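# Flip the upside-down gear on the furnace tray

## Task

On the furnace tray there is a single gear lying with its domed back facing up. Pick it up, flip it, and set it down again on an unoccupied spot of the tray so its small end faces up, then release it.

## Robot and tools

Robot: two arms, left_arm and right_arm, each with six joints and a parallel gripper. Arm names are labels only; in the world frame left_arm sits on the +y side. They do not refer to the left or right of any image.

World frame: origin on the table surface midway between the arms, +x pointing out over the table, +z up. Reported gripper poses give end_effector_position in metres and end_effector_quat_wxyz in this frame. That position is the point between the finger pads, roughly 1 cm short of the fingertips. The fingers extend along the gripper's +z axis and close along its y axis. Printed hand positions can be wrong, especially when the arm is stretched far out.

Tool execute_actions, argument actions: a list holding nothing, one action, or one wait. Optional pictures (true/false) decides whether camera images come back; by default they do.
- Empty list: no command, just returns the state.
- Action: {"rows": [...], "steps": n}, with n from 1 to 15 control steps of 1/30 s (15 if omitted). Each row is used for one step; if there are fewer rows than steps, the last row repeats.
- Wait: {"steps": n} with n up to 300, no new command; it returns once n steps have passed since the previous result, counting your reply time.
Each row is exactly 14 numbers, always both arms: left_arm waist, shoulder, elbow, wrist pitch, wrist yaw, wrist roll, opening, then the same seven for right_arm. Joint values are absolute target angles in radians, in the same form as the Joint positions line, not offsets. Opening is an absolute command from -1 (closed) to +1 (fully open).
Stated joint ranges per arm (rad): waist -2.880 to 2.880, shoulder 0.000 to 3.142, elbow 0.000 to 3.019, wrist pitch -1.693 to 1.571, wrist yaw -1.571 to 1.571, wrist roll -2.094 to 2.094. A target more than 0.019 rad beyond a range end, and farther out than the last reported angle, gets the whole call refused and nothing is sent. True ends may differ from these by up to 0.019 rad either way; targets past the true end are clipped there, and the result may say "joint sent to its limit" (possibly about an earlier action still running). No such message does not prove there is more room.

Motion limits: each step, the sent target stays within a fixed distance of the measured angle: waist 0.264, shoulder 0.32, elbow 0.276, wrist pitch 0.33, wrist yaw 0.186, wrist roll 0.522 rad. If the targets would move a gripper more than 70 mm away from where it is, all that arm's targets are pulled back proportionally. So large moves need several calls or time. Between calls the arms keep heading for the last row sent, until all have nearly stopped or a step is HELD; after that only a new action moves them further. Fingers still in motion finish moving. The simulation keeps running while you think.

Result lines: the state line shows each gripper's pose. Joint positions and Joint velocities give, per arm, the six joints (rad, rad/s) then the finger-pad gap (m, m/s; 0.094 m is fully open). grip_measured is the measured opening on the same -1..1 scale as your command; each gripper has its own fixed error of about 1 mm. "joint command not followed" means a clearance check altered or blocked joint targets on some steps while the rest of the row still ran. HELD marks steps where your row, fully or partly, was not sent. MOTOR HOT appears from 85 °C; at 100 °C an OVER-TEMPERATURE FAULT makes that arm and its gripper go limp and drop until cooled.

Gripping: away from the extremes, fingers go to where grip_measured equals your number. To hold something, command about 0.03 below the current grip_measured for a firm grip, less below for a lighter one. Pad force caps at roughly 50 to 62 N (less on some grippers, and less on parts under about 2 mm thick); first contact can spike higher.

Tool zoom_image: camera (one of cam_head_left, cam_head_right, cam_left_wrist, cam_right_wrist) and region [x0, y0, x1, y1] in pixels of that camera's latest image, origin at top-left, at most 504 by 504. It returns an enlarged view of that area. All four images are 504x504 and arrive in that order. Head cameras are pinhole; wrist cameras are fisheye and their pose follows the arm's joints. A calibration block lists K, distortion and T_world_to_cam (world to camera, metres); actual cameras may deviate by a couple of degrees and several millimetres, and results list any changed numbers.

Tool finished_scene: scene, the number of the current scene. It ends that scene permanently and reports whether the goal held; the next scene's task follows. Replying without any tool call ends everything.

Avoid: knocking or placing anything off the table (instant failure), dropping or letting the gear slip, slamming or pushing hard, arms colliding or pressing on each other (may end the scene), and holding loads so long that motors overheat. Brief external tugs on a held part or nudges to loose items may occur. Smooth, efficient motion is preferred.

Each tool is called after "Emit:" in YAML: its name, and indented under it one key for each argument.

## Session

Emit:
execute_actions:
  actions: []

Scene clock: 0.00 s of 6000.00 s.
left_arm: end_effector_position=(-0.0188, -0.0936, +0.1656) grip_measured=+1.000 end_effector_quat_wxyz=(+0.158, +0.780, +0.140, -0.589) | right_arm: end_effector_position=(+0.8476, -0.3158, +0.2171) grip_measured=+1.000 end_effector_quat_wxyz=(+0.134, +0.127, +0.886, +0.425)
Joint positions: left_arm=[-0.908  1.511  0.86  -1.162  1.305  1.906  0.094] | right_arm=[-0.157  2.359  2.461 -1.25  -0.848  0.378  0.094]
Joint velocities: left_arm=[-0.015 -0.005 -0.012  0.002 -0.022  0.007  0.   ] | right_arm=[ 0.005 -0.005 -0.002  0.002 -0.022 -0.007  0.   ]

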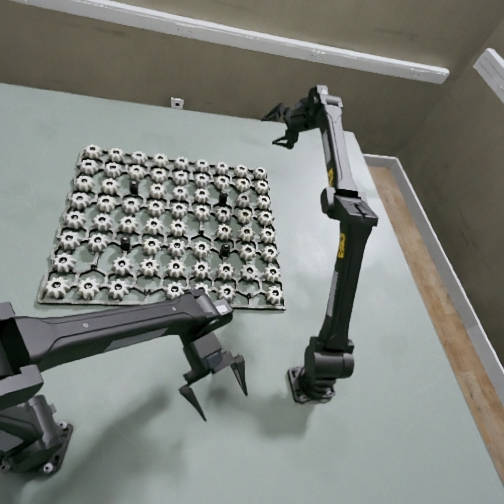

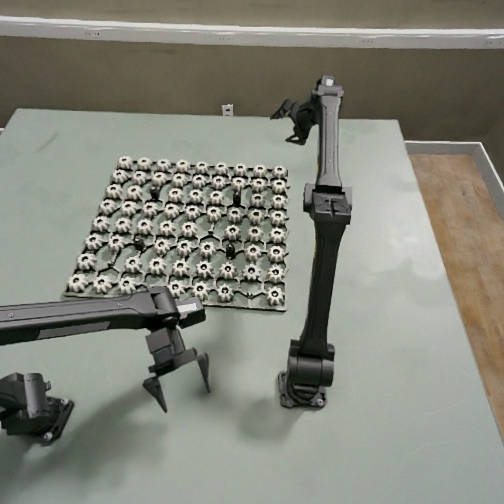

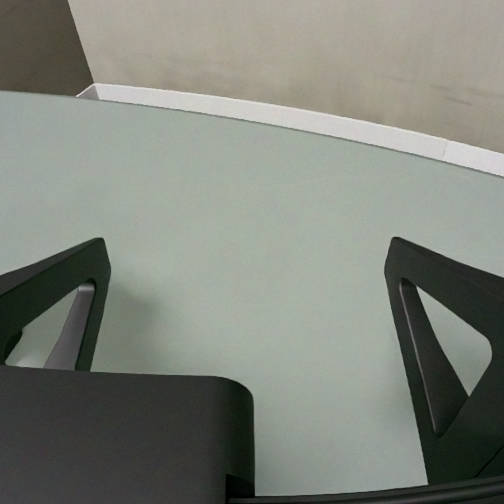

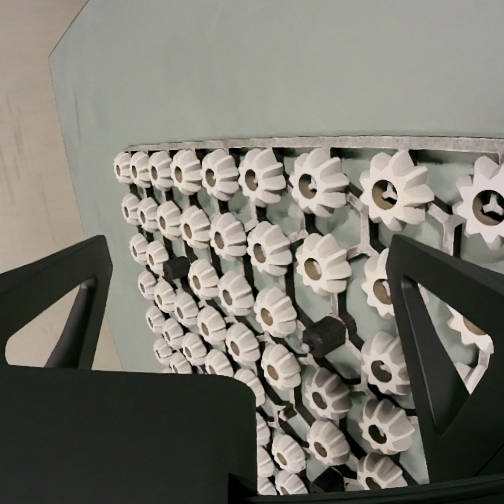

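Emit:
zoom_image:
  camera: "cam_head_left"
  region: [30, 130, 300, 330]

Emit:
zoom_image:
  camera: "cam_head_right"
  region: [50, 140, 300, 330]

Region (30, 130, 300, 330) of cam_head_left's 504x504 image, scaled by 1.867, with more detail than that image has; it fills the top 373 rows of this view, and the rest is white.

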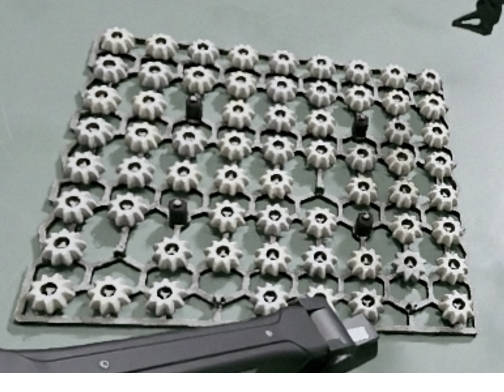

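Region (50, 140, 300, 330) of cam_head_right's 504x504 image, scaled by 2.016, with more detail than that image has; it fills the top 383 rows of this view, and the rest is white.

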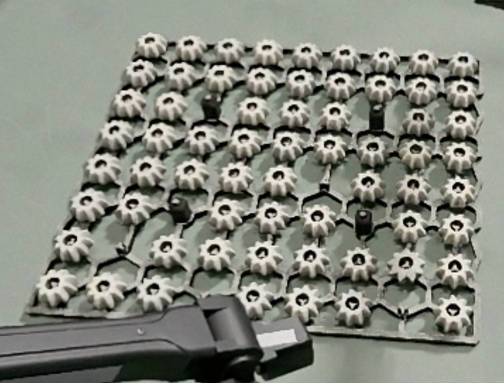

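Emit:
zoom_image:
  camera: "cam_head_right"
  region: [200, 230, 300, 320]

Emit:
zoom_image:
  camera: "cam_head_left"
  region: [200, 230, 300, 320]

Region (200, 230, 300, 320) of cam_head_right's 504x504 image, scaled by 5.040, with more detail than that image has; it fills the top 454 rows of this view, and the rest is white.

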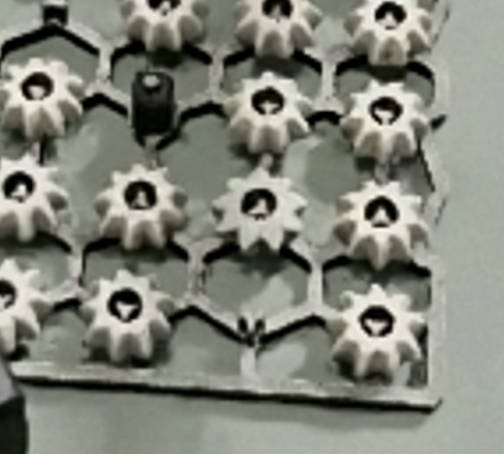

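Region (200, 230, 300, 320) of cam_head_left's 504x504 image, scaled by 5.040, with more detail than that image has; it fills the top 454 rows of this view, and the rest is white.

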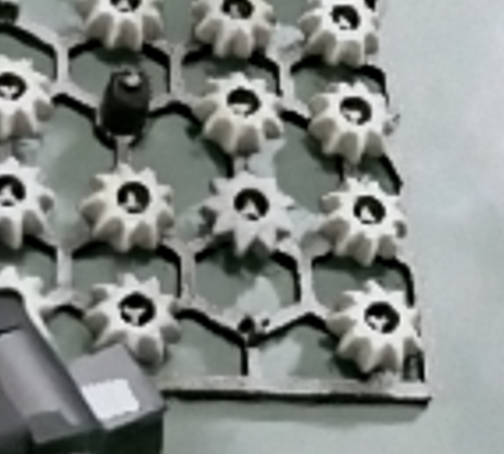

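Emit:
execute_actions:
  actions:
    - {"rows":[[-0.6,1.3,1.1,-1.3,0.6,1.0,1,-0.1,2.0,2.0,-1.4,-0.4,0.2,1]],"steps":15}
  pictures: false

Emit:
execute_actions:
  actions:
    - {"rows":[[-0.3,1.2,1.2,-1.2,0,0,1,0.3,1.7,1.5,-1.37,0,0,1]],"steps":15}
  pictures: false

Emit:
execute_actions:
  actions:
    - {"steps":40}

Scene clock: 5.97 s of 6000.00 s.
left_arm: end_effector_position=(+0.1647, -0.0358, +0.2103) grip_measured=+1.000 end_effector_quat_wxyz=(+0.081, +0.776, +0.556, -0.287) | right_arm: end_effector_position=(+0.7042, -0.3217, +0.2223) grip_measured=+1.000 end_effector_quat_wxyz=(+0.066, +0.107, +0.970, +0.207)
Joint positions: left_arm=[-0.589  1.299  1.066 -1.287  0.604  1.135  0.094] | right_arm=[-0.094  1.986  1.989 -1.401 -0.404  0.218  0.094]
Joint velocities: left_arm=[-0.015 -0.181  0.115 -0.032  0.007 -0.842  0.   ] | right_arm=[ 0.015 -0.073 -0.002 -0.012  0.007 -0.081  0.   ]
Steps of this call (steps 1 to 90: nothing new was sent; then 2.47 s passed at rest; steps 91 to 105: all 15 steps of this action). Readings (joint positions):
91: left_arm=[-0.902 1.507 0.865 -1.173 1.268 1.875] | right_arm=[-0.155 2.344 2.434 -1.253 -0.804 0.364]
92: left_arm=[-0.888 1.499 0.871 -1.189 1.225 1.836] | right_arm=[-0.153 2.311 2.375 -1.272 -0.750 0.349]
94: left_arm=[-0.838 1.472 0.892 -1.215 1.140 1.756] | right_arm=[-0.147 2.236 2.246 -1.312 -0.632 0.320]
98: left_arm=[-0.710 1.401 0.957 -1.255 0.922 1.548] | right_arm=[-0.121 2.072 2.012 -1.385 -0.413 0.261]
105: the state above

Scene clock: 6.47 s of 6000.00 s.
left_arm: end_effector_position=(+0.3275, +0.1110, +0.2490) grip_measured=+1.000 end_effector_quat_wxyz=(+0.146, +0.297, +0.943, -0.021) | right_arm: end_effector_position=(+0.5121, -0.1669, +0.1581) grip_measured=+1.000 end_effector_quat_wxyz=(-0.023, -0.179, +0.984, -0.001)
Joint positions: left_arm=[-0.287  1.214  1.149 -1.209  0.001  0.166  0.094] | right_arm=[ 0.34   1.729  1.491 -1.379 -0.008  0.037  0.094]
Joint velocities: left_arm=[ 0.005 -0.112  0.032  0.002  0.051 -0.989  0.   ] | right_arm=[ 0.611 -0.063 -0.12  -0.002 -0.022 -0.198  0.   ]
Steps of this call (steps 1 to 15: all 15 steps of this action). Readings (joint positions):
1: left_arm=[-0.584 1.290 1.070 -1.282 0.566 1.092] | right_arm=[-0.088 1.975 1.974 -1.393 -0.370 0.206]
2: left_arm=[-0.568 1.282 1.071 -1.271 0.518 1.044] | right_arm=[-0.081 1.954 1.936 -1.386 -0.327 0.192]
4: left_arm=[-0.507 1.267 1.074 -1.254 0.419 0.945] | right_arm=[-0.047 1.906 1.849 -1.384 -0.243 0.167]
8: left_arm=[-0.365 1.245 1.096 -1.227 0.142 0.679] | right_arm=[0.075 1.813 1.676 -1.382 -0.085 0.122]
15: the state above

Scene clock: 7.80 s of 6000.00 s.
left_arm: end_effector_position=(+0.3271, +0.1112, +0.2514) grip_measured=+1.000 end_effector_quat_wxyz=(+0.147, +0.223, +0.963, -0.033) | right_arm: end_effector_position=(+0.5208, -0.1905, +0.1609) grip_measured=+1.000 end_effector_quat_wxyz=(-0.020, -0.171, +0.985, -0.003)
Joint positions: left_arm=[-0.287  1.208  1.149 -1.209  0.001  0.01   0.094] | right_arm=[ 0.293  1.723  1.49  -1.378 -0.001  0.008  0.094]
Joint velocities: left_arm=[-0.015 -0.005  0.017 -0.007  0.007 -0.022  0.   ] | right_arm=[-0.005 -0.015 -0.022 -0.007 -0.066 -0.11   0.   ]
Steps of this call (steps 1 to 30: the robot went on to your last target; steps 31 to 40: nothing new was sent). Readings (joint positions):
1: left_arm=[-0.287 1.210 1.149 -1.209 0.001 0.134] | right_arm=[0.355 1.728 1.490 -1.379 -0.008 0.030]
2: left_arm=[-0.287 1.209 1.149 -1.209 0.001 0.109] | right_arm=[0.359 1.728 1.490 -1.378 -0.008 0.024]
4: left_arm=[-0.287 1.208 1.149 -1.209 0.001 0.073] | right_arm=[0.350 1.725 1.490 -1.378 -0.006 0.018]
8: left_arm=[-0.287 1.208 1.149 -1.209 0.001 0.036] | right_arm=[0.307 1.723 1.490 -1.378 -0.001 0.011]
40: the state above
All arms were judged still, so your last target was given up. Only a new action makes them travel on or press farther. Fingers that are still opening or closing keep moving.
camera_calibration (this result's frames):
cam_left_wrist: T_world_to_cam=[[-0.435187, -0.900334, -0.00338371, 0.244371], [-0.857796, 0.413478, 0.305323, 0.16511], [-0.273494, 0.135775, -0.952243, 0.436497], [0, 0, 0, 1]] pos_world=[0.367356, 0.0924808, 0.366066]
cam_right_wrist: T_world_to_cam=[[0.337757, -0.94115, -0.012537, -0.353551], [-0.723686, -0.268185, 0.635889, 0.225227], [-0.601829, -0.205703, -0.771679, 0.522069], [0, 0, 0, 1]] pos_world=[0.596605, -0.16495, 0.255218]

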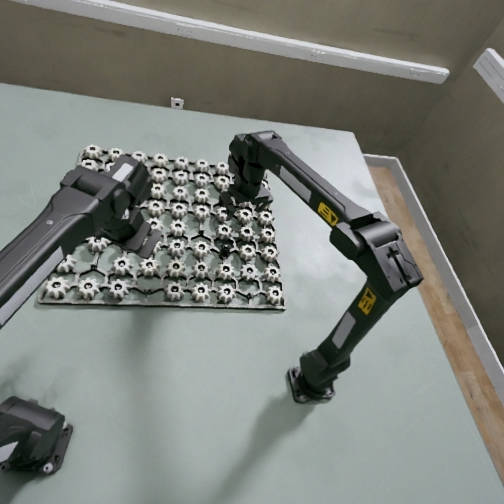

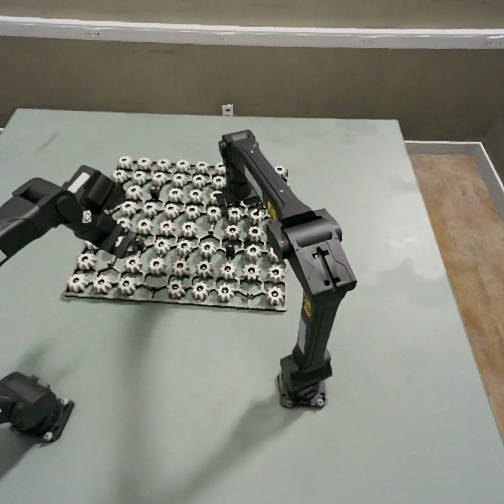

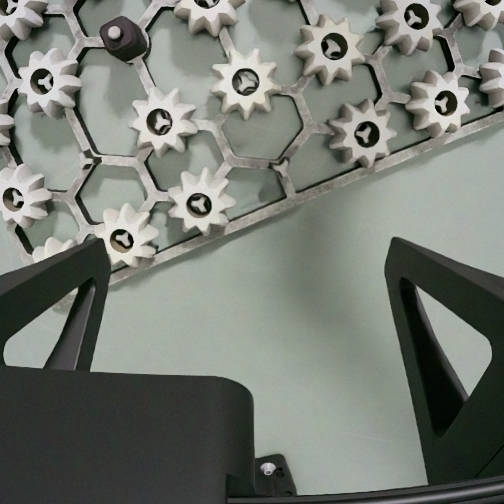

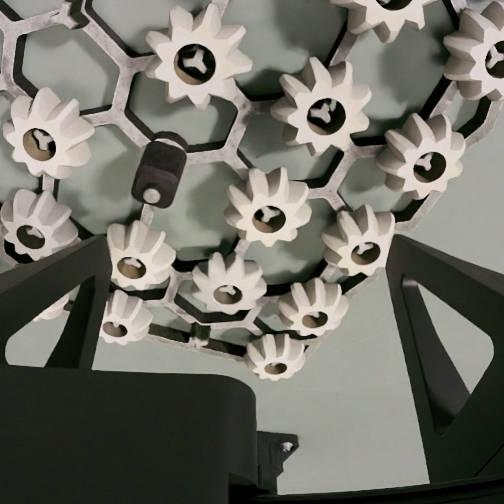

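Emit:
execute_actions:
  actions:
    - {"rows":[[-0.27,1.18,1.12,-1.1,0.05,0.1,1,0.297,1.69,1.46,-1.36,0,-0.03,0.95],[-0.25,1.15,1.09,-1.0,0.1,0.2,1,0.30,1.66,1.42,-1.34,0,-0.06,0.9],[-0.23,1.12,1.06,-0.9,0.15,0.3,1,0.305,1.63,1.38,-1.32,0,-0.09,0.85],[-0.21,1.09,1.03,-0.8,0.2,0.4,1,0.31,1.60,1.34,-1.30,0,-0.12,0.8],[-0.19,1.06,1.0,-0.7,0.3,0.5,1,0.315,1.57,1.30,-1.28,0,-0.15,0.75],[-0.17,1.03,0.96,-0.6,0.4,0.6,1,0.32,1.54,1.26,-1.26,0,-0.18,0.7],[-0.15,1.0,0.92,-0.5,0.5,0.7,1,0.325,1.51,1.22,-1.24,0,-0.21,0.65],[-0.13,0.98,0.88,-0.4,0.6,0.8,1,0.33,1.49,1.18,-1.22,0,-0.24,0.6],[-0.12,0.96,0.84,-0.3,0.7,0.9,1,0.335,1.47,1.14,-1.2,0,-0.27,0.55],[-0.11,0.94,0.78,-0.2,0.8,1.0,1,0.34,1.45,1.10,-1.18,0,-0.3,0.55],[-0.10,0.92,0.72,-0.1,0.9,1.1,1,0.343,1.43,1.07,-1.16,0,-0.33,0.55],[-0.09,0.90,0.66,0,1.0,1.2,1,0.346,1.42,1.04,-1.14,0,-0.36,0.55],[-0.08,0.88,0.6,0.15,1.1,1.3,1,0.348,1.41,1.01,-1.13,0,-0.38,0.55],[-0.07,0.86,0.53,0.3,1.2,1.4,1,0.348,1.40,0.98,-1.12,0,-0.4,0.55],[-0.064,0.85,0.45,0.44,1.349,1.57,1,0.348,1.39,0.96,-1.11,0,-0.4,0.55]],"steps":15}
  pictures: false

Emit:
execute_actions:
  actions:
    - {"steps":30}

Scene clock: 16.23 s of 6000.00 s.
left_arm: end_effector_position=(+0.2408, +0.0498, +0.3439) grip_measured=+1.000 end_effector_quat_wxyz=(+0.669, +0.677, +0.254, -0.172) | right_arm: end_effector_position=(+0.3972, -0.2143, +0.1217) grip_measured=+0.552 end_effector_quat_wxyz=(+0.014, -0.348, +0.937, +0.001)
Joint positions: left_arm=[-0.087  0.863  0.597  0.133  1.215  1.085  0.094] | right_arm=[ 0.345  1.402  1.004 -1.145 -0.001 -0.309  0.073]
Joint velocities: left_arm=[ 0.161 -0.601 -1.863  3.26   2.454  2.806  0.   ] | right_arm=[ 0.044 -0.308 -0.716  0.374 -0.037 -0.623  0.   ]
Steps of this call (steps 1 to 90: nothing new was sent; then 4.93 s passed at rest; steps 91 to 105: all 15 steps of this action). Readings (joint positions):
91: left_arm=[-0.286 1.207 1.144 -1.190 0.022 0.022] | right_arm=[0.293 1.721 1.486 -1.375 -0.001 0.003]
92: left_arm=[-0.283 1.200 1.129 -1.138 0.062 0.051] | right_arm=[0.293 1.715 1.473 -1.364 -0.001 -0.007]
94: left_arm=[-0.268 1.173 1.078 -0.982 0.159 0.150] | right_arm=[0.294 1.683 1.412 -1.331 -0.001 -0.038]
98: left_arm=[-0.187 1.069 0.937 -0.605 0.515 0.442] | right_arm=[0.307 1.569 1.239 -1.264 -0.001 -0.127]
105: the state above

Scene clock: 17.23 s of 6000.00 s.
left_arm: end_effector_position=(+0.2317, +0.0524, +0.3191) grip_measured=+1.000 end_effector_quat_wxyz=(+0.661, +0.678, +0.265, -0.182) | right_arm: end_effector_position=(+0.3811, -0.2208, +0.1044) grip_measured=+0.552 end_effector_quat_wxyz=(+0.003, -0.388, +0.922, +0.000)
Joint positions: left_arm=[-0.085  0.854  0.54   0.138  1.218  1.095  0.094] | right_arm=[ 0.346  1.392  0.945 -1.119 -0.001 -0.393  0.073]
Joint velocities: left_arm=[-0.005 -0.005  0.022  0.017 -0.007 -0.022  0.   ] | right_arm=[-0.015  0.005 -0.007 -0.007 -0.007  0.037  0.   ]
Steps of this call (steps 1 to 15: the robot was to go on to your last target, HELD on every step; steps 16 to 30: nothing new was sent). Readings (joint positions):
1: left_arm=[-0.085 0.844 0.553 0.170 1.235 1.108] | right_arm=[0.346 1.394 0.981 -1.136 -0.001 -0.326] HELD
2: left_arm=[-0.085 0.840 0.535 0.152 1.229 1.106] | right_arm=[0.346 1.392 0.965 -1.132 -0.001 -0.340] HELD
3: left_arm=[-0.085 0.844 0.534 0.140 1.224 1.105] | right_arm=[0.346 1.392 0.954 -1.130 -0.001 -0.350] HELD
4: left_arm=[-0.085 0.849 0.537 0.139 1.220 1.103] | right_arm=[0.346 1.392 0.947 -1.128 -0.001 -0.359] HELD
5: left_arm=[-0.085 0.852 0.539 0.139 1.219 1.101] | right_arm=[0.346 1.392 0.945 -1.127 -0.001 -0.366] HELD
6: left_arm=[-0.085 0.854 0.540 0.139 1.218 1.100] | right_arm=[0.346 1.392 0.945 -1.126 -0.001 -0.371] HELD
7: left_arm=[-0.085 0.854 0.540 0.139 1.218 1.099] | right_arm=[0.346 1.392 0.945 -1.123 -0.001 -0.375] HELD
8: left_arm=[-0.085 0.854 0.540 0.138 1.218 1.098] | right_arm=[0.346 1.392 0.945 -1.121 -0.001 -0.379] HELD
9: left_arm=[-0.085 0.854 0.540 0.138 1.218 1.098] | right_arm=[0.346 1.392 0.945 -1.120 -0.001 -0.381] HELD
10: left_arm=[-0.085 0.854 0.540 0.138 1.218 1.097] | right_arm=[0.346 1.392 0.945 -1.120 -0.001 -0.384] HELD
11: left_arm=[-0.085 0.854 0.540 0.138 1.218 1.097] | right_arm=[0.346 1.392 0.945 -1.119 -0.001 -0.386] HELD
12: left_arm=[-0.085 0.854 0.540 0.138 1.218 1.097] | right_arm=[0.346 1.392 0.945 -1.119 -0.001 -0.387] HELD
13: left_arm=[-0.085 0.854 0.540 0.138 1.218 1.097] | right_arm=[0.346 1.392 0.945 -1.119 -0.001 -0.388] HELD
14: left_arm=[-0.085 0.854 0.540 0.138 1.218 1.096] | right_arm=[0.346 1.392 0.945 -1.119 -0.001 -0.389] HELD
15: left_arm=[-0.085 0.854 0.540 0.138 1.218 1.096] | right_arm=[0.346 1.392 0.945 -1.119 -0.001 -0.390] HELD
30: the state above
A step was HELD (marked above), so your last target was given up. An arm can still carry out its HELD step.
joint command not followed: on one or more control steps a check withheld the commanded joint targets of the left arm, and it was not sent them on those steps.
cause: the commanded joint targets would bring two parts of the arm too close to each other (its wrist (the part past joint 4) and its wrist camera, with joints 5 (wrist yaw) and 6 (wrist roll) between them); next, command targets that bring no two parts of the arm closer together.
camera_calibration (this result's frames):
cam_left_wrist: T_world_to_cam=[[-0.602601, -0.0167809, -0.797867, 0.396158], [0.58678, 0.668303, -0.45723, -0.0178454], [0.540889, -0.7437, -0.392873, 0.161742], [0, 0, 0, 1]] pos_world=[0.161712, 0.138862, 0.371466]
cam_right_wrist: T_world_to_cam=[[0.716142, -0.697872, -0.0107616, -0.42636], [-0.553354, -0.577103, 0.600626, 0.0224504], [-0.425371, -0.424179, -0.799458, 0.275619], [0, 0, 0, 1]] pos_world=[0.434997, -0.167676, 0.202273]

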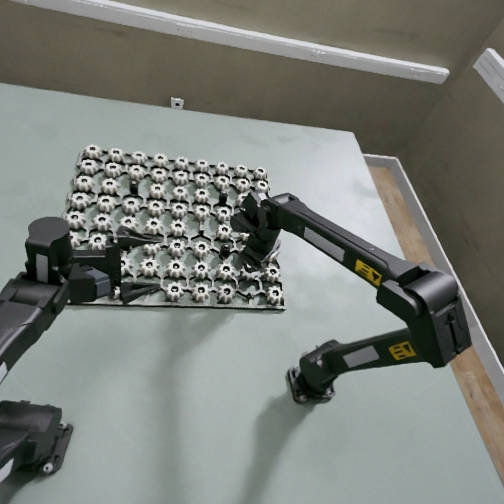

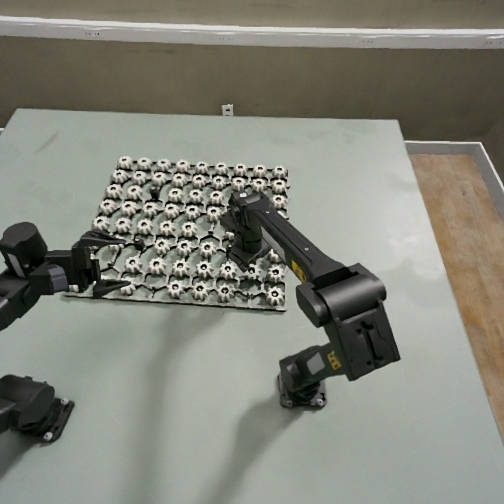

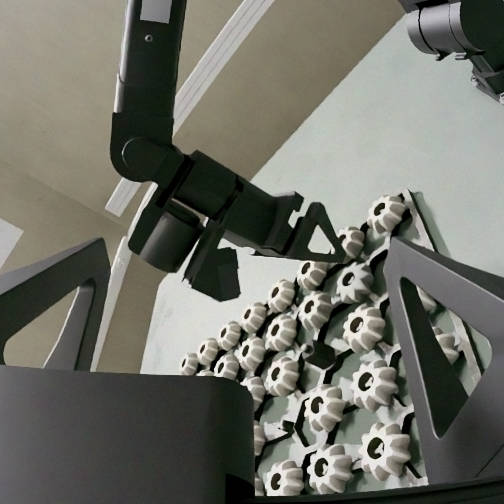

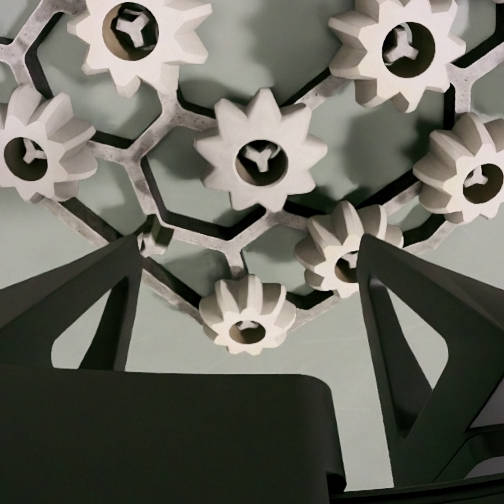

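Emit:
execute_actions:
  actions:
    - {"rows":[[-0.085,0.854,0.54,0.16,1.2,0.95,1,0.345,1.40,0.955,-1.10,0,-0.44,0.55],[-0.085,0.854,0.53,0.19,1.2,0.85,1,0.344,1.41,0.95,-1.085,0,-0.48,0.55],[-0.08,0.854,0.52,0.22,1.2,0.75,1,0.343,1.42,0.945,-1.07,0,-0.52,0.55],[-0.08,0.854,0.51,0.25,1.2,0.65,1,0.342,1.43,0.94,-1.055,0,-0.56,0.55],[-0.08,0.854,0.50,0.28,1.22,0.55,1,0.341,1.44,0.935,-1.04,0,-0.6,0.55],[-0.075,0.854,0.49,0.31,1.24,0.45,1,0.34,1.45,0.93,-1.025,0,-0.63,0.55],[-0.075,0.854,0.48,0.34,1.26,0.35,1,0.339,1.46,0.926,-1.01,0,-0.66,0.55],[-0.07,0.854,0.47,0.37,1.28,0.25,1,0.338,1.465,0.923,-1.002,0,-0.68,0.55],[-0.07,0.854,0.46,0.40,1.31,0.12,1,0.338,1.465,0.923,-1.002,0,-0.68,0.55],[-0.064,0.854,0.45,0.44,1.349,0,1,0.338,1.465,0.923,-1.002,0,-0.68,0.55]],"steps":15}
  pictures: false

Emit:
execute_actions:
  actions:
    - {"steps":12}

Scene clock: 21.23 s of 6000.00 s.
left_arm: end_effector_position=(+0.2324, +0.0522, +0.3246) grip_measured=+1.000 end_effector_quat_wxyz=(+0.654, +0.655, +0.305, -0.224) | right_arm: end_effector_position=(+0.3914, -0.2165, +0.0727) grip_measured=+0.552 end_effector_quat_wxyz=(+0.010, -0.502, +0.865, -0.001)
Joint positions: left_arm=[-0.085  0.854  0.539  0.184  1.219  0.929  0.094] | right_arm=[ 0.346  1.455  0.916 -1.013 -0.001 -0.649  0.073]
Joint velocities: left_arm=[-0.005 -0.015  0.007  0.012 -0.022  0.051  0.   ] | right_arm=[-0.005 -0.024 -0.002  0.002  0.037 -0.154 -0.001]
A step of this action was HELD (marked below), so the robot has no last target. An arm can still carry out its HELD step.
Steps of this call (steps 1 to 90: nothing new was sent; then 0.50 s passed at rest; steps 91 to 105: all 15 steps of this action). Readings (joint positions):
91: left_arm=[-0.085 0.854 0.540 0.138 1.217 1.091] | right_arm=[0.346 1.392 0.945 -1.118 -0.001 -0.399]
92: left_arm=[-0.085 0.854 0.540 0.138 1.215 1.081] | right_arm=[0.346 1.392 0.945 -1.112 -0.001 -0.412]
94: left_arm=[-0.085 0.854 0.540 0.141 1.212 1.050] | right_arm=[0.346 1.394 0.945 -1.090 -0.001 -0.453]
98: left_arm=[-0.085 0.854 0.540 0.169 1.214 0.960] | right_arm=[0.346 1.420 0.936 -1.033 -0.001 -0.562]
100: left_arm=[-0.085 0.854 0.540 0.184 1.219 0.929] | right_arm=[0.346 1.439 0.928 -1.017 -0.001 -0.602] HELD
101: left_arm=[-0.085 0.854 0.540 0.184 1.219 0.929] | right_arm=[0.346 1.447 0.925 -1.014 -0.001 -0.616] HELD
102: left_arm=[-0.085 0.854 0.539 0.184 1.219 0.929] | right_arm=[0.346 1.452 0.921 -1.013 -0.001 -0.627] HELD
103: left_arm=[-0.085 0.854 0.539 0.184 1.219 0.929] | right_arm=[0.346 1.454 0.918 -1.013 -0.001 -0.636] HELD
104: left_arm=[-0.085 0.854 0.539 0.184 1.219 0.929] | right_arm=[0.346 1.455 0.917 -1.013 -0.001 -0.644] HELD
105: the state above HELD
joint command not followed: on one or more control steps a check withheld the commanded joint targets of the left arm, and it was not sent them on those steps. On the call's last step the targets were still withheld.
cause: the commanded joint targets would bring two parts of the arm too close to each other (its wrist (the part past joint 4) and its wrist camera, with joints 5 (wrist yaw) and 6 (wrist roll) between them); next, command targets that bring no two parts of the arm closer together.

Scene clock: 21.63 s of 6000.00 s.
left_arm: end_effector_position=(+0.2324, +0.0522, +0.3246) grip_measured=+1.000 end_effector_quat_wxyz=(+0.654, +0.655, +0.305, -0.224) | right_arm: end_effector_position=(+0.3916, -0.2163, +0.0727) grip_measured=+0.552 end_effector_quat_wxyz=(+0.010, -0.512, +0.859, -0.001)
Joint positions: left_arm=[-0.085  0.854  0.539  0.184  1.219  0.929  0.094] | right_arm=[ 0.346  1.455  0.916 -1.011 -0.001 -0.671  0.073]
Joint velocities: left_arm=[-0.015 -0.034 -0.012  0.007 -0.037  0.051  0.   ] | right_arm=[-0.005  0.005 -0.002  0.002  0.051 -0.051  0.   ]
Steps of this call (steps 1 to 12: nothing new was sent). Readings (joint positions):
1: left_arm=[-0.085 0.854 0.539 0.184 1.219 0.929] | right_arm=[0.346 1.455 0.916 -1.013 -0.001 -0.654]
2: left_arm=[-0.085 0.854 0.539 0.184 1.219 0.929] | right_arm=[0.346 1.455 0.916 -1.011 -0.001 -0.658]
4: left_arm=[-0.085 0.854 0.539 0.184 1.219 0.929] | right_arm=[0.346 1.455 0.916 -1.011 -0.001 -0.663]
8: left_arm=[-0.085 0.854 0.539 0.184 1.219 0.929] | right_arm=[0.346 1.455 0.916 -1.011 -0.001 -0.669]
12: the state above
camera_calibration (this result's frames):
cam_left_wrist: T_world_to_cam=[[-0.694859, -0.0433984, -0.717836, 0.397757], [0.520382, 0.658607, -0.543543, 0.0283767], [0.496361, -0.751234, -0.435055, 0.187835], [0, 0, 0, 1]] pos_world=[0.168384, 0.139681, 0.382667]
cam_right_wrist: T_world_to_cam=[[0.880465, -0.474111, 0.0000659369, -0.447826], [-0.382304, -0.709888, 0.591526, -0.0451327], [-0.280402, -0.520843, -0.806286, 0.179415], [0, 0, 0, 1]] pos_world=[0.427349, -0.150911, 0.171386]

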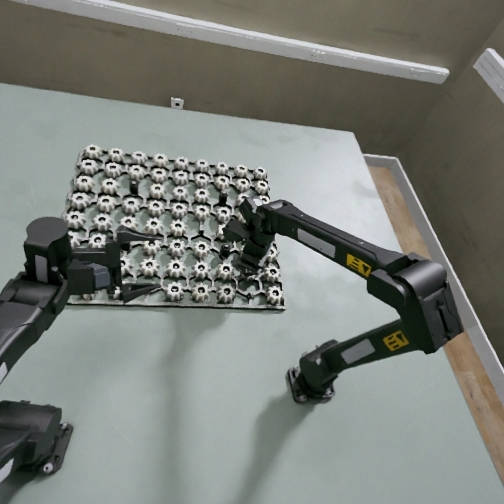

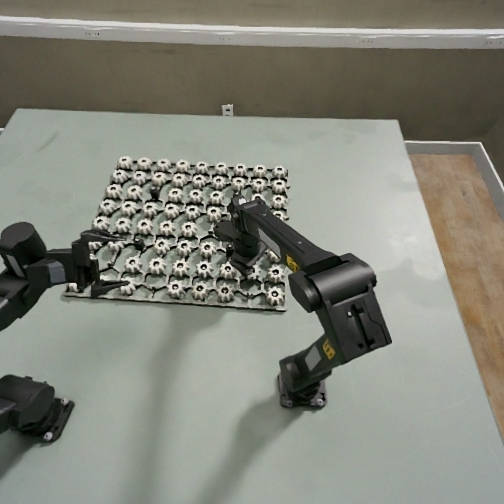

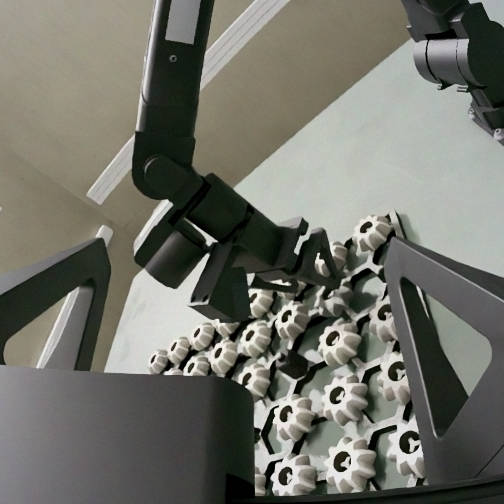

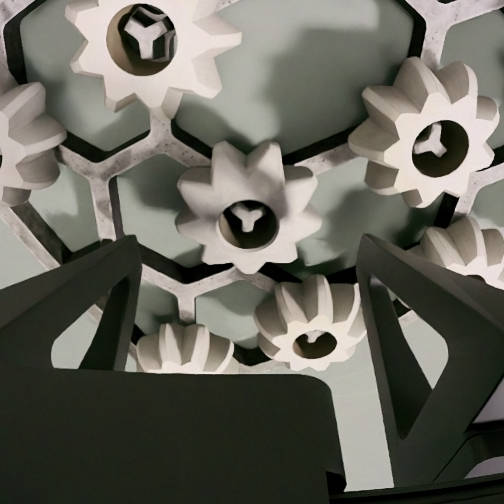

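Emit:
execute_actions:
  actions:
    - {"rows":[[-0.085,0.854,0.54,0.184,1.1,0.929,1,0.34,1.47,0.915,-0.998,0,-0.68,0.45],[-0.085,0.854,0.54,0.184,1.0,0.929,1,0.34,1.476,0.912,-0.991,0,-0.68,0.42],[-0.085,0.854,0.54,0.184,0.9,0.929,1,0.34,1.482,0.909,-0.984,0,-0.68,0.42],[-0.085,0.854,0.54,0.184,0.9,0.85,1,0.34,1.488,0.906,-0.977,0,-0.68,0.42],[-0.085,0.854,0.54,0.2,0.9,0.75,1,0.34,1.494,0.903,-0.97,0,-0.68,0.42],[-0.085,0.854,0.54,0.2,0.9,0.65,1,0.34,1.50,0.901,-0.962,0,-0.68,0.42],[-0.085,0.854,0.54,0.2,0.9,0.55,1,0.34,1.506,0.899,-0.954,0,-0.68,0.42],[-0.085,0.854,0.54,0.2,0.9,0.45,1,0.34,1.512,0.897,-0.946,0,-0.68,0.42],[-0.085,0.854,0.54,0.2,0.9,0.35,1,0.34,1.518,0.895,-0.938,0,-0.68,0.42],[-0.085,0.854,0.54,0.2,0.9,0.25,1,0.34,1.524,0.893,-0.93,0,-0.68,0.42],[-0.085,0.854,0.54,0.2,0.9,0.15,1,0.34,1.529,0.891,-0.923,0,-0.68,0.42],[-0.085,0.854,0.54,0.2,0.9,0,1,0.34,1.533,0.889,-0.917,0,-0.68,0.42]],"steps":15}
  pictures: false

Emit:
execute_actions:
  actions:
    - {"steps":10}

Scene clock: 23.93 s of 6000.00 s.
left_arm: end_effector_position=(+0.2689, +0.0604, +0.3202) grip_measured=+1.000 end_effector_quat_wxyz=(+0.647, +0.586, +0.439, -0.214) | right_arm: end_effector_position=(+0.3938, -0.2154, +0.0413) grip_measured=+0.422 end_effector_quat_wxyz=(+0.006, -0.513, +0.859, -0.000)
Joint positions: left_arm=[-0.085  0.854  0.539  0.184  0.999  0.719  0.094] | right_arm=[ 0.346  1.517  0.887 -0.929 -0.001 -0.673  0.067]
Joint velocities: left_arm=[-0.005 -0.015  0.007  0.002 -0.242 -0.711  0.   ] | right_arm=[ 0.005  0.054 -0.051  0.032  0.007 -0.022 -0.001]
Steps of this call (steps 1 to 54: nothing new was sent; steps 55 to 69: all 15 steps of this action). Readings (joint positions):
55: left_arm=[-0.085 0.854 0.539 0.184 1.212 0.929] | right_arm=[0.346 1.455 0.916 -1.011 -0.001 -0.673]
56: left_arm=[-0.085 0.854 0.539 0.184 1.195 0.929] | right_arm=[0.346 1.455 0.916 -1.008 -0.001 -0.673]
58: left_arm=[-0.085 0.854 0.539 0.184 1.149 0.929] | right_arm=[0.346 1.456 0.913 -0.998 -0.001 -0.673]
62: left_arm=[-0.085 0.854 0.539 0.184 1.067 0.887] | right_arm=[0.346 1.473 0.904 -0.970 -0.001 -0.673]
69: the state above

Scene clock: 24.27 s of 6000.00 s.
left_arm: end_effector_position=(+0.2774, +0.0636, +0.3192) grip_measured=+1.000 end_effector_quat_wxyz=(+0.616, +0.504, +0.533, -0.287) | right_arm: end_effector_position=(+0.3935, -0.2155, +0.0403) grip_measured=+0.422 end_effector_quat_wxyz=(+0.005, -0.513, +0.859, -0.000)
Joint positions: left_arm=[-0.085  0.854  0.539  0.184  0.946  0.429  0.094] | right_arm=[ 0.346  1.519  0.885 -0.926 -0.001 -0.673  0.067]
Joint velocities: left_arm=[-0.005 -0.015  0.012  0.012 -0.095 -0.857  0.   ] | right_arm=[-0.015  0.005  0.002 -0.012 -0.037  0.007  0.001]
Steps of this call (steps 1 to 10: the robot went on to your last target). Readings (joint positions):
1: left_arm=[-0.085 0.854 0.539 0.184 0.992 0.691] | right_arm=[0.346 1.519 0.886 -0.928 -0.001 -0.673]
2: left_arm=[-0.085 0.854 0.539 0.184 0.985 0.663] | right_arm=[0.346 1.519 0.885 -0.928 -0.001 -0.673]
4: left_arm=[-0.085 0.854 0.539 0.184 0.974 0.606] | right_arm=[0.346 1.519 0.885 -0.927 -0.001 -0.673]
8: left_arm=[-0.085 0.854 0.539 0.184 0.954 0.488] | right_arm=[0.346 1.519 0.885 -0.926 -0.001 -0.673]
10: the state above
camera_calibration (this result's frames):
cam_left_wrist: T_world_to_cam=[[-0.89096, -0.329889, -0.312031, 0.368795], [0.00351085, 0.682145, -0.731209, 0.196259], [0.454068, -0.652573, -0.606605, 0.231912], [0, 0, 0, 1]] pos_world=[0.222588, 0.139124, 0.399261]
cam_right_wrist: T_world_to_cam=[[0.881162, -0.472778, -0.00586584, -0.448862], [-0.376014, -0.708227, 0.597519, -0.0270071], [-0.286648, -0.524305, -0.801833, 0.155761], [0, 0, 0, 1]] pos_world=[0.430014, -0.149673, 0.138399]

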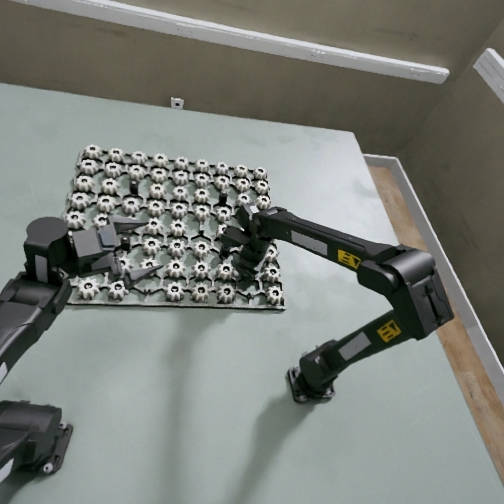

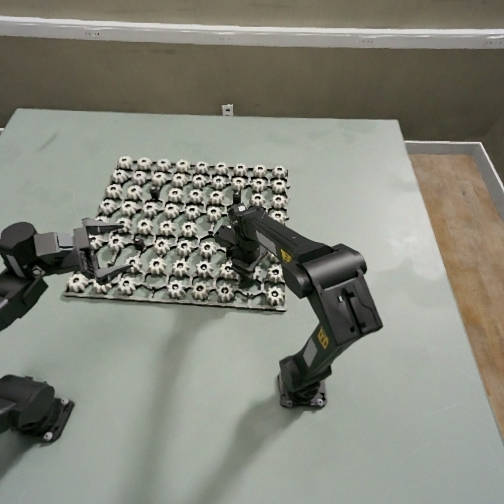

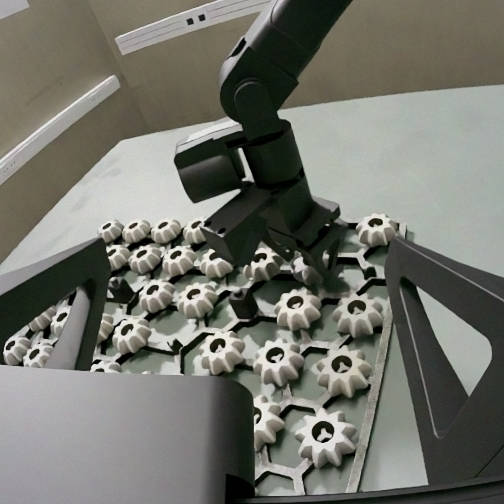

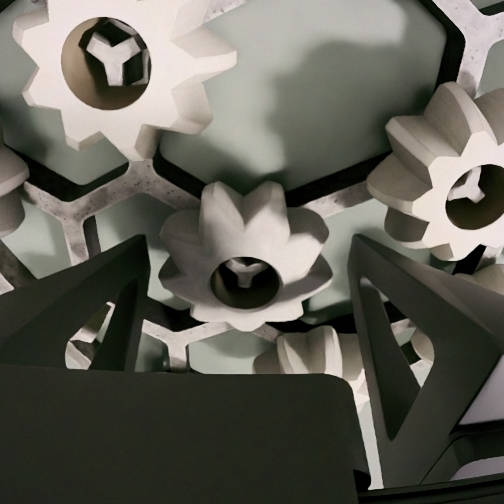

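Emit:
execute_actions:
  actions:
    - {"rows":[[-0.085,0.854,0.54,0.2,0.9,0,1,0.34,1.535,0.879,-0.917,0,-0.68,0.42],[-0.085,0.854,0.54,0.2,0.9,0,1,0.34,1.535,0.879,-0.917,0,-0.68,0.42],[-0.085,0.854,0.54,0.2,0.9,0,1,0.34,1.535,0.879,-0.917,0,-0.68,0.42],[-0.085,0.854,0.54,0.2,0.9,0,1,0.34,1.535,0.879,-0.917,0,-0.68,0.42],[-0.085,0.854,0.54,0.2,0.9,0,1,0.34,1.535,0.879,-0.917,0,-0.68,0.38],[-0.085,0.854,0.54,0.2,0.9,0,1,0.34,1.535,0.879,-0.917,0,-0.68,0.34],[-0.085,0.854,0.54,0.2,0.9,0,1,0.34,1.535,0.879,-0.917,0,-0.68,0.3],[-0.085,0.854,0.54,0.2,0.9,0,1,0.34,1.535,0.879,-0.917,0,-0.68,0.26],[-0.085,0.854,0.54,0.2,0.9,0,1,0.34,1.535,0.879,-0.917,0,-0.68,0.22],[-0.085,0.854,0.54,0.2,0.9,0,1,0.34,1.535,0.879,-0.917,0,-0.68,0.18],[-0.085,0.854,0.54,0.2,0.9,0,1,0.34,1.535,0.879,-0.917,0,-0.68,0.14],[-0.085,0.854,0.54,0.2,0.9,0,1,0.34,1.535,0.879,-0.917,0,-0.68,0.1]],"steps":15}

Scene clock: 26.50 s of 6000.00 s.
left_arm: end_effector_position=(+0.2841, +0.0665, +0.3184) grip_measured=+1.000 end_effector_quat_wxyz=(+0.551, +0.371, +0.635, -0.395) | right_arm: end_effector_position=(+0.3910, -0.2169, +0.0380) grip_measured=+0.188 end_effector_quat_wxyz=(+0.003, -0.513, +0.859, -0.001)
Joint positions: left_arm=[-0.085  0.854  0.539  0.184  0.903  0.01   0.094] | right_arm=[ 0.346  1.519  0.878 -0.924  0.001 -0.673  0.056]
Joint velocities: left_arm=[-0.005 -0.005 -0.012  0.017 -0.022  0.051  0.   ] | right_arm=[-0.005 -0.015 -0.002  0.017  0.037 -0.037  0.001]
Steps of this call (steps 1 to 45: the robot went on to your last target; steps 46 to 52: nothing new was sent; steps 53 to 67: all 15 steps of this action). Readings (joint positions):
53: left_arm=[-0.085 0.854 0.539 0.184 0.903 0.010] | right_arm=[0.346 1.519 0.885 -0.926 -0.001 -0.673]
54: left_arm=[-0.085 0.854 0.539 0.184 0.903 0.010] | right_arm=[0.346 1.519 0.884 -0.926 -0.001 -0.673]
56: left_arm=[-0.085 0.854 0.539 0.184 0.903 0.010] | right_arm=[0.346 1.519 0.881 -0.926 -0.001 -0.673]
60: left_arm=[-0.085 0.854 0.539 0.184 0.903 0.010] | right_arm=[0.346 1.519 0.878 -0.925 0.000 -0.673]
67: the state above
camera_calibration (this result's frames):
cam_left_wrist: T_world_to_cam=[[-0.904654, -0.415111, 0.0963526, 0.255011], [-0.334166, 0.550709, -0.764887, 0.309119], [0.264451, -0.724156, -0.636917, 0.29858], [0, 0, 0, 1]] pos_world=[0.255034, 0.151842, 0.402041]
cam_right_wrist: T_world_to_cam=[[0.881309, -0.472476, -0.00776998, -0.447209], [-0.373379, -0.706354, 0.601375, -0.0283633], [-0.289624, -0.527096, -0.798929, 0.152974], [0, 0, 0, 1]] pos_world=[0.427844, -0.150698, 0.135798]

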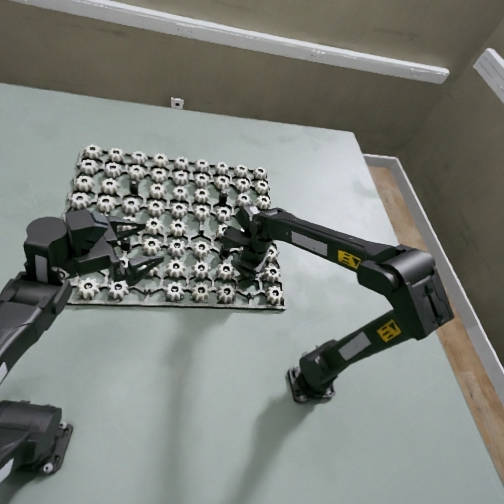

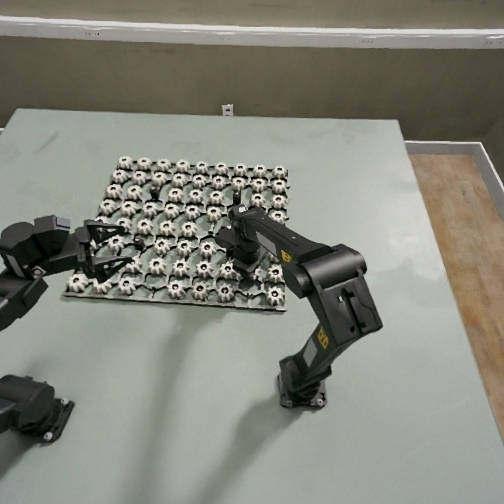

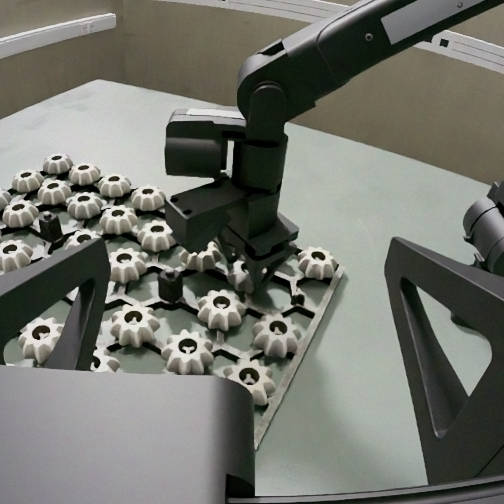

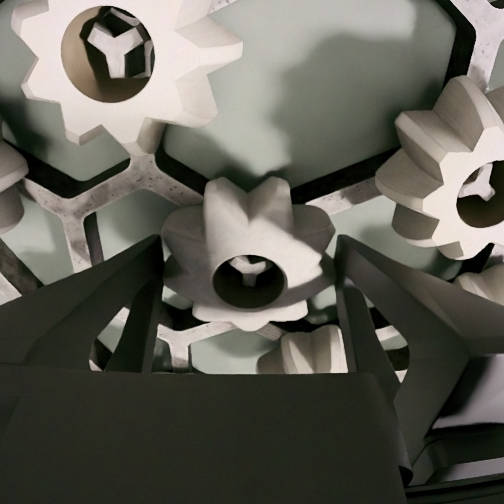

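Emit:
execute_actions:
  actions:
    - {"rows":[[-0.085,0.854,0.54,0.2,0.9,0,1,0.335,1.535,0.877,-0.917,0,-0.68,0.3],[-0.085,0.854,0.54,0.2,0.9,0,1,0.335,1.535,0.877,-0.917,0,-0.68,0.32],[-0.085,0.854,0.54,0.2,0.9,0,1,0.335,1.535,0.877,-0.917,0,-0.68,0.32],[-0.085,0.854,0.54,0.2,0.9,0,1,0.33,1.537,0.877,-0.917,0,-0.6,0.32],[-0.085,0.854,0.54,0.2,0.9,0,1,0.33,1.537,0.877,-0.917,0,-0.49,0.32]],"steps":15}
  pictures: false

Emit:
execute_actions:
  actions:
    - {"rows":[[-0.085,0.854,0.54,0.2,0.9,0,1,0.33,1.537,0.877,-0.917,0,-0.49,0.32],[-0.085,0.854,0.54,0.2,0.9,0,1,0.33,1.537,0.877,-0.917,0,-0.49,0.30],[-0.085,0.854,0.54,0.2,0.9,0,1,0.33,1.537,0.877,-0.917,0,-0.49,0.28],[-0.085,0.854,0.54,0.2,0.9,0,1,0.33,1.537,0.877,-0.917,0,-0.49,0.26],[-0.085,0.854,0.54,0.2,0.9,0,1,0.33,1.537,0.877,-0.917,0,-0.49,0.24],[-0.085,0.854,0.54,0.2,0.9,0,1,0.33,1.537,0.877,-0.917,0,-0.49,0.22],[-0.085,0.854,0.54,0.2,0.9,0,1,0.33,1.537,0.877,-0.917,0,-0.49,0.2],[-0.085,0.854,0.54,0.2,0.9,0,1,0.33,1.537,0.877,-0.917,0,-0.49,0.18],[-0.085,0.854,0.54,0.2,0.9,0,1,0.33,1.537,0.877,-0.917,0,-0.49,0.16],[-0.085,0.854,0.54,0.2,0.9,0,1,0.33,1.537,0.877,-0.917,0,-0.49,0.14],[-0.085,0.854,0.54,0.2,0.9,0,1,0.33,1.537,0.877,-0.917,0,-0.49,0.11]],"steps":15}

Scene clock: 28.87 s of 6000.00 s.
left_arm: end_effector_position=(+0.2841, +0.0665, +0.3184) grip_measured=+1.000 end_effector_quat_wxyz=(+0.551, +0.371, +0.635, -0.395) | right_arm: end_effector_position=(+0.3918, -0.2202, +0.0377) grip_measured=+0.318 end_effector_quat_wxyz=(+0.002, -0.438, +0.899, -0.000)
Joint positions: left_arm=[-0.085  0.854  0.539  0.184  0.903  0.01   0.094] | right_arm=[ 0.337  1.519  0.877 -0.924  0.    -0.512  0.062]
Joint velocities: left_arm=[ 0.005 -0.005 -0.007 -0.002  0.007  0.007  0.   ] | right_arm=[-0.005 -0.005 -0.017 -0.012  0.022  0.139  0.001]
Steps of this call (steps 1 to 15: the robot went on to your last target; steps 16 to 56: nothing new was sent; steps 57 to 71: all 15 steps of this action). Readings (joint positions):
57: left_arm=[-0.085 0.854 0.539 0.184 0.903 0.010] | right_arm=[0.346 1.519 0.878 -0.924 0.000 -0.673]
58: left_arm=[-0.085 0.854 0.539 0.184 0.903 0.010] | right_arm=[0.345 1.519 0.878 -0.924 0.000 -0.673]
60: left_arm=[-0.085 0.854 0.539 0.184 0.903 0.010] | right_arm=[0.344 1.519 0.878 -0.924 0.000 -0.663]
64: left_arm=[-0.085 0.854 0.539 0.184 0.903 0.010] | right_arm=[0.338 1.519 0.878 -0.924 0.000 -0.567]
71: the state above

Scene clock: 29.37 s of 6000.00 s.
left_arm: end_effector_position=(+0.2841, +0.0665, +0.3184) grip_measured=+1.000 end_effector_quat_wxyz=(+0.551, +0.371, +0.635, -0.395) | right_arm: end_effector_position=(+0.3912, -0.2202, +0.0373) grip_measured=+0.177 end_effector_quat_wxyz=(+0.002, -0.432, +0.902, +0.001)
Joint positions: left_arm=[-0.085  0.854  0.539  0.184  0.903  0.01   0.094] | right_arm=[ 0.336  1.519  0.876 -0.924 -0.002 -0.499  0.055]
Joint velocities: left_arm=[-0.005 -0.015 -0.012 -0.002 -0.022 -0.007  0.   ] | right_arm=[-0.015  0.005 -0.017 -0.017 -0.037  0.022 -0.   ]
Steps of this call (steps 1 to 15: all 15 steps of this action). Readings (joint positions):
1: left_arm=[-0.085 0.854 0.539 0.184 0.903 0.010] | right_arm=[0.337 1.519 0.877 -0.924 0.000 -0.510]
2: left_arm=[-0.085 0.854 0.539 0.184 0.903 0.010] | right_arm=[0.337 1.519 0.877 -0.924 0.000 -0.507]
4: left_arm=[-0.085 0.854 0.539 0.184 0.903 0.010] | right_arm=[0.337 1.519 0.876 -0.924 -0.002 -0.504]
8: left_arm=[-0.085 0.854 0.539 0.184 0.903 0.010] | right_arm=[0.336 1.519 0.876 -0.924 -0.002 -0.501]
15: the state above
camera_calibration (this result's frames):
cam_left_wrist: T_world_to_cam=[[-0.904654, -0.415111, 0.0963526, 0.255011], [-0.334166, 0.550709, -0.764887, 0.309119], [0.264451, -0.724156, -0.636917, 0.29858], [0, 0, 0, 1]] pos_world=[0.255034, 0.151842, 0.402041]
cam_right_wrist: T_world_to_cam=[[0.780281, -0.625308, -0.0123123, -0.442873], [-0.493906, -0.628152, 0.601234, 0.0342038], [-0.38369, -0.46305, -0.798978, 0.201654], [0, 0, 0, 1]] pos_world=[0.439832, -0.162071, 0.1351]

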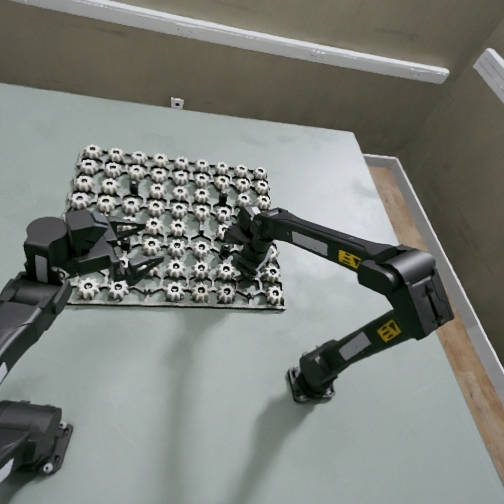

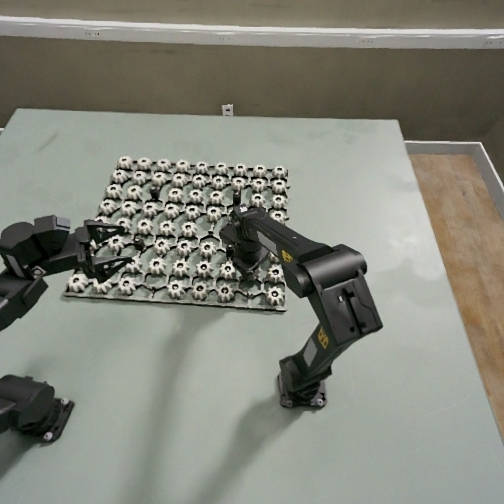

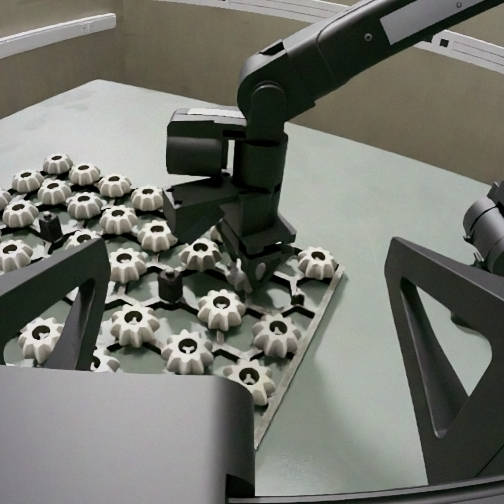

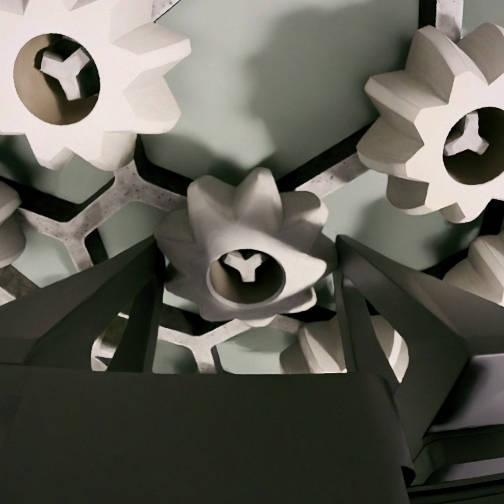

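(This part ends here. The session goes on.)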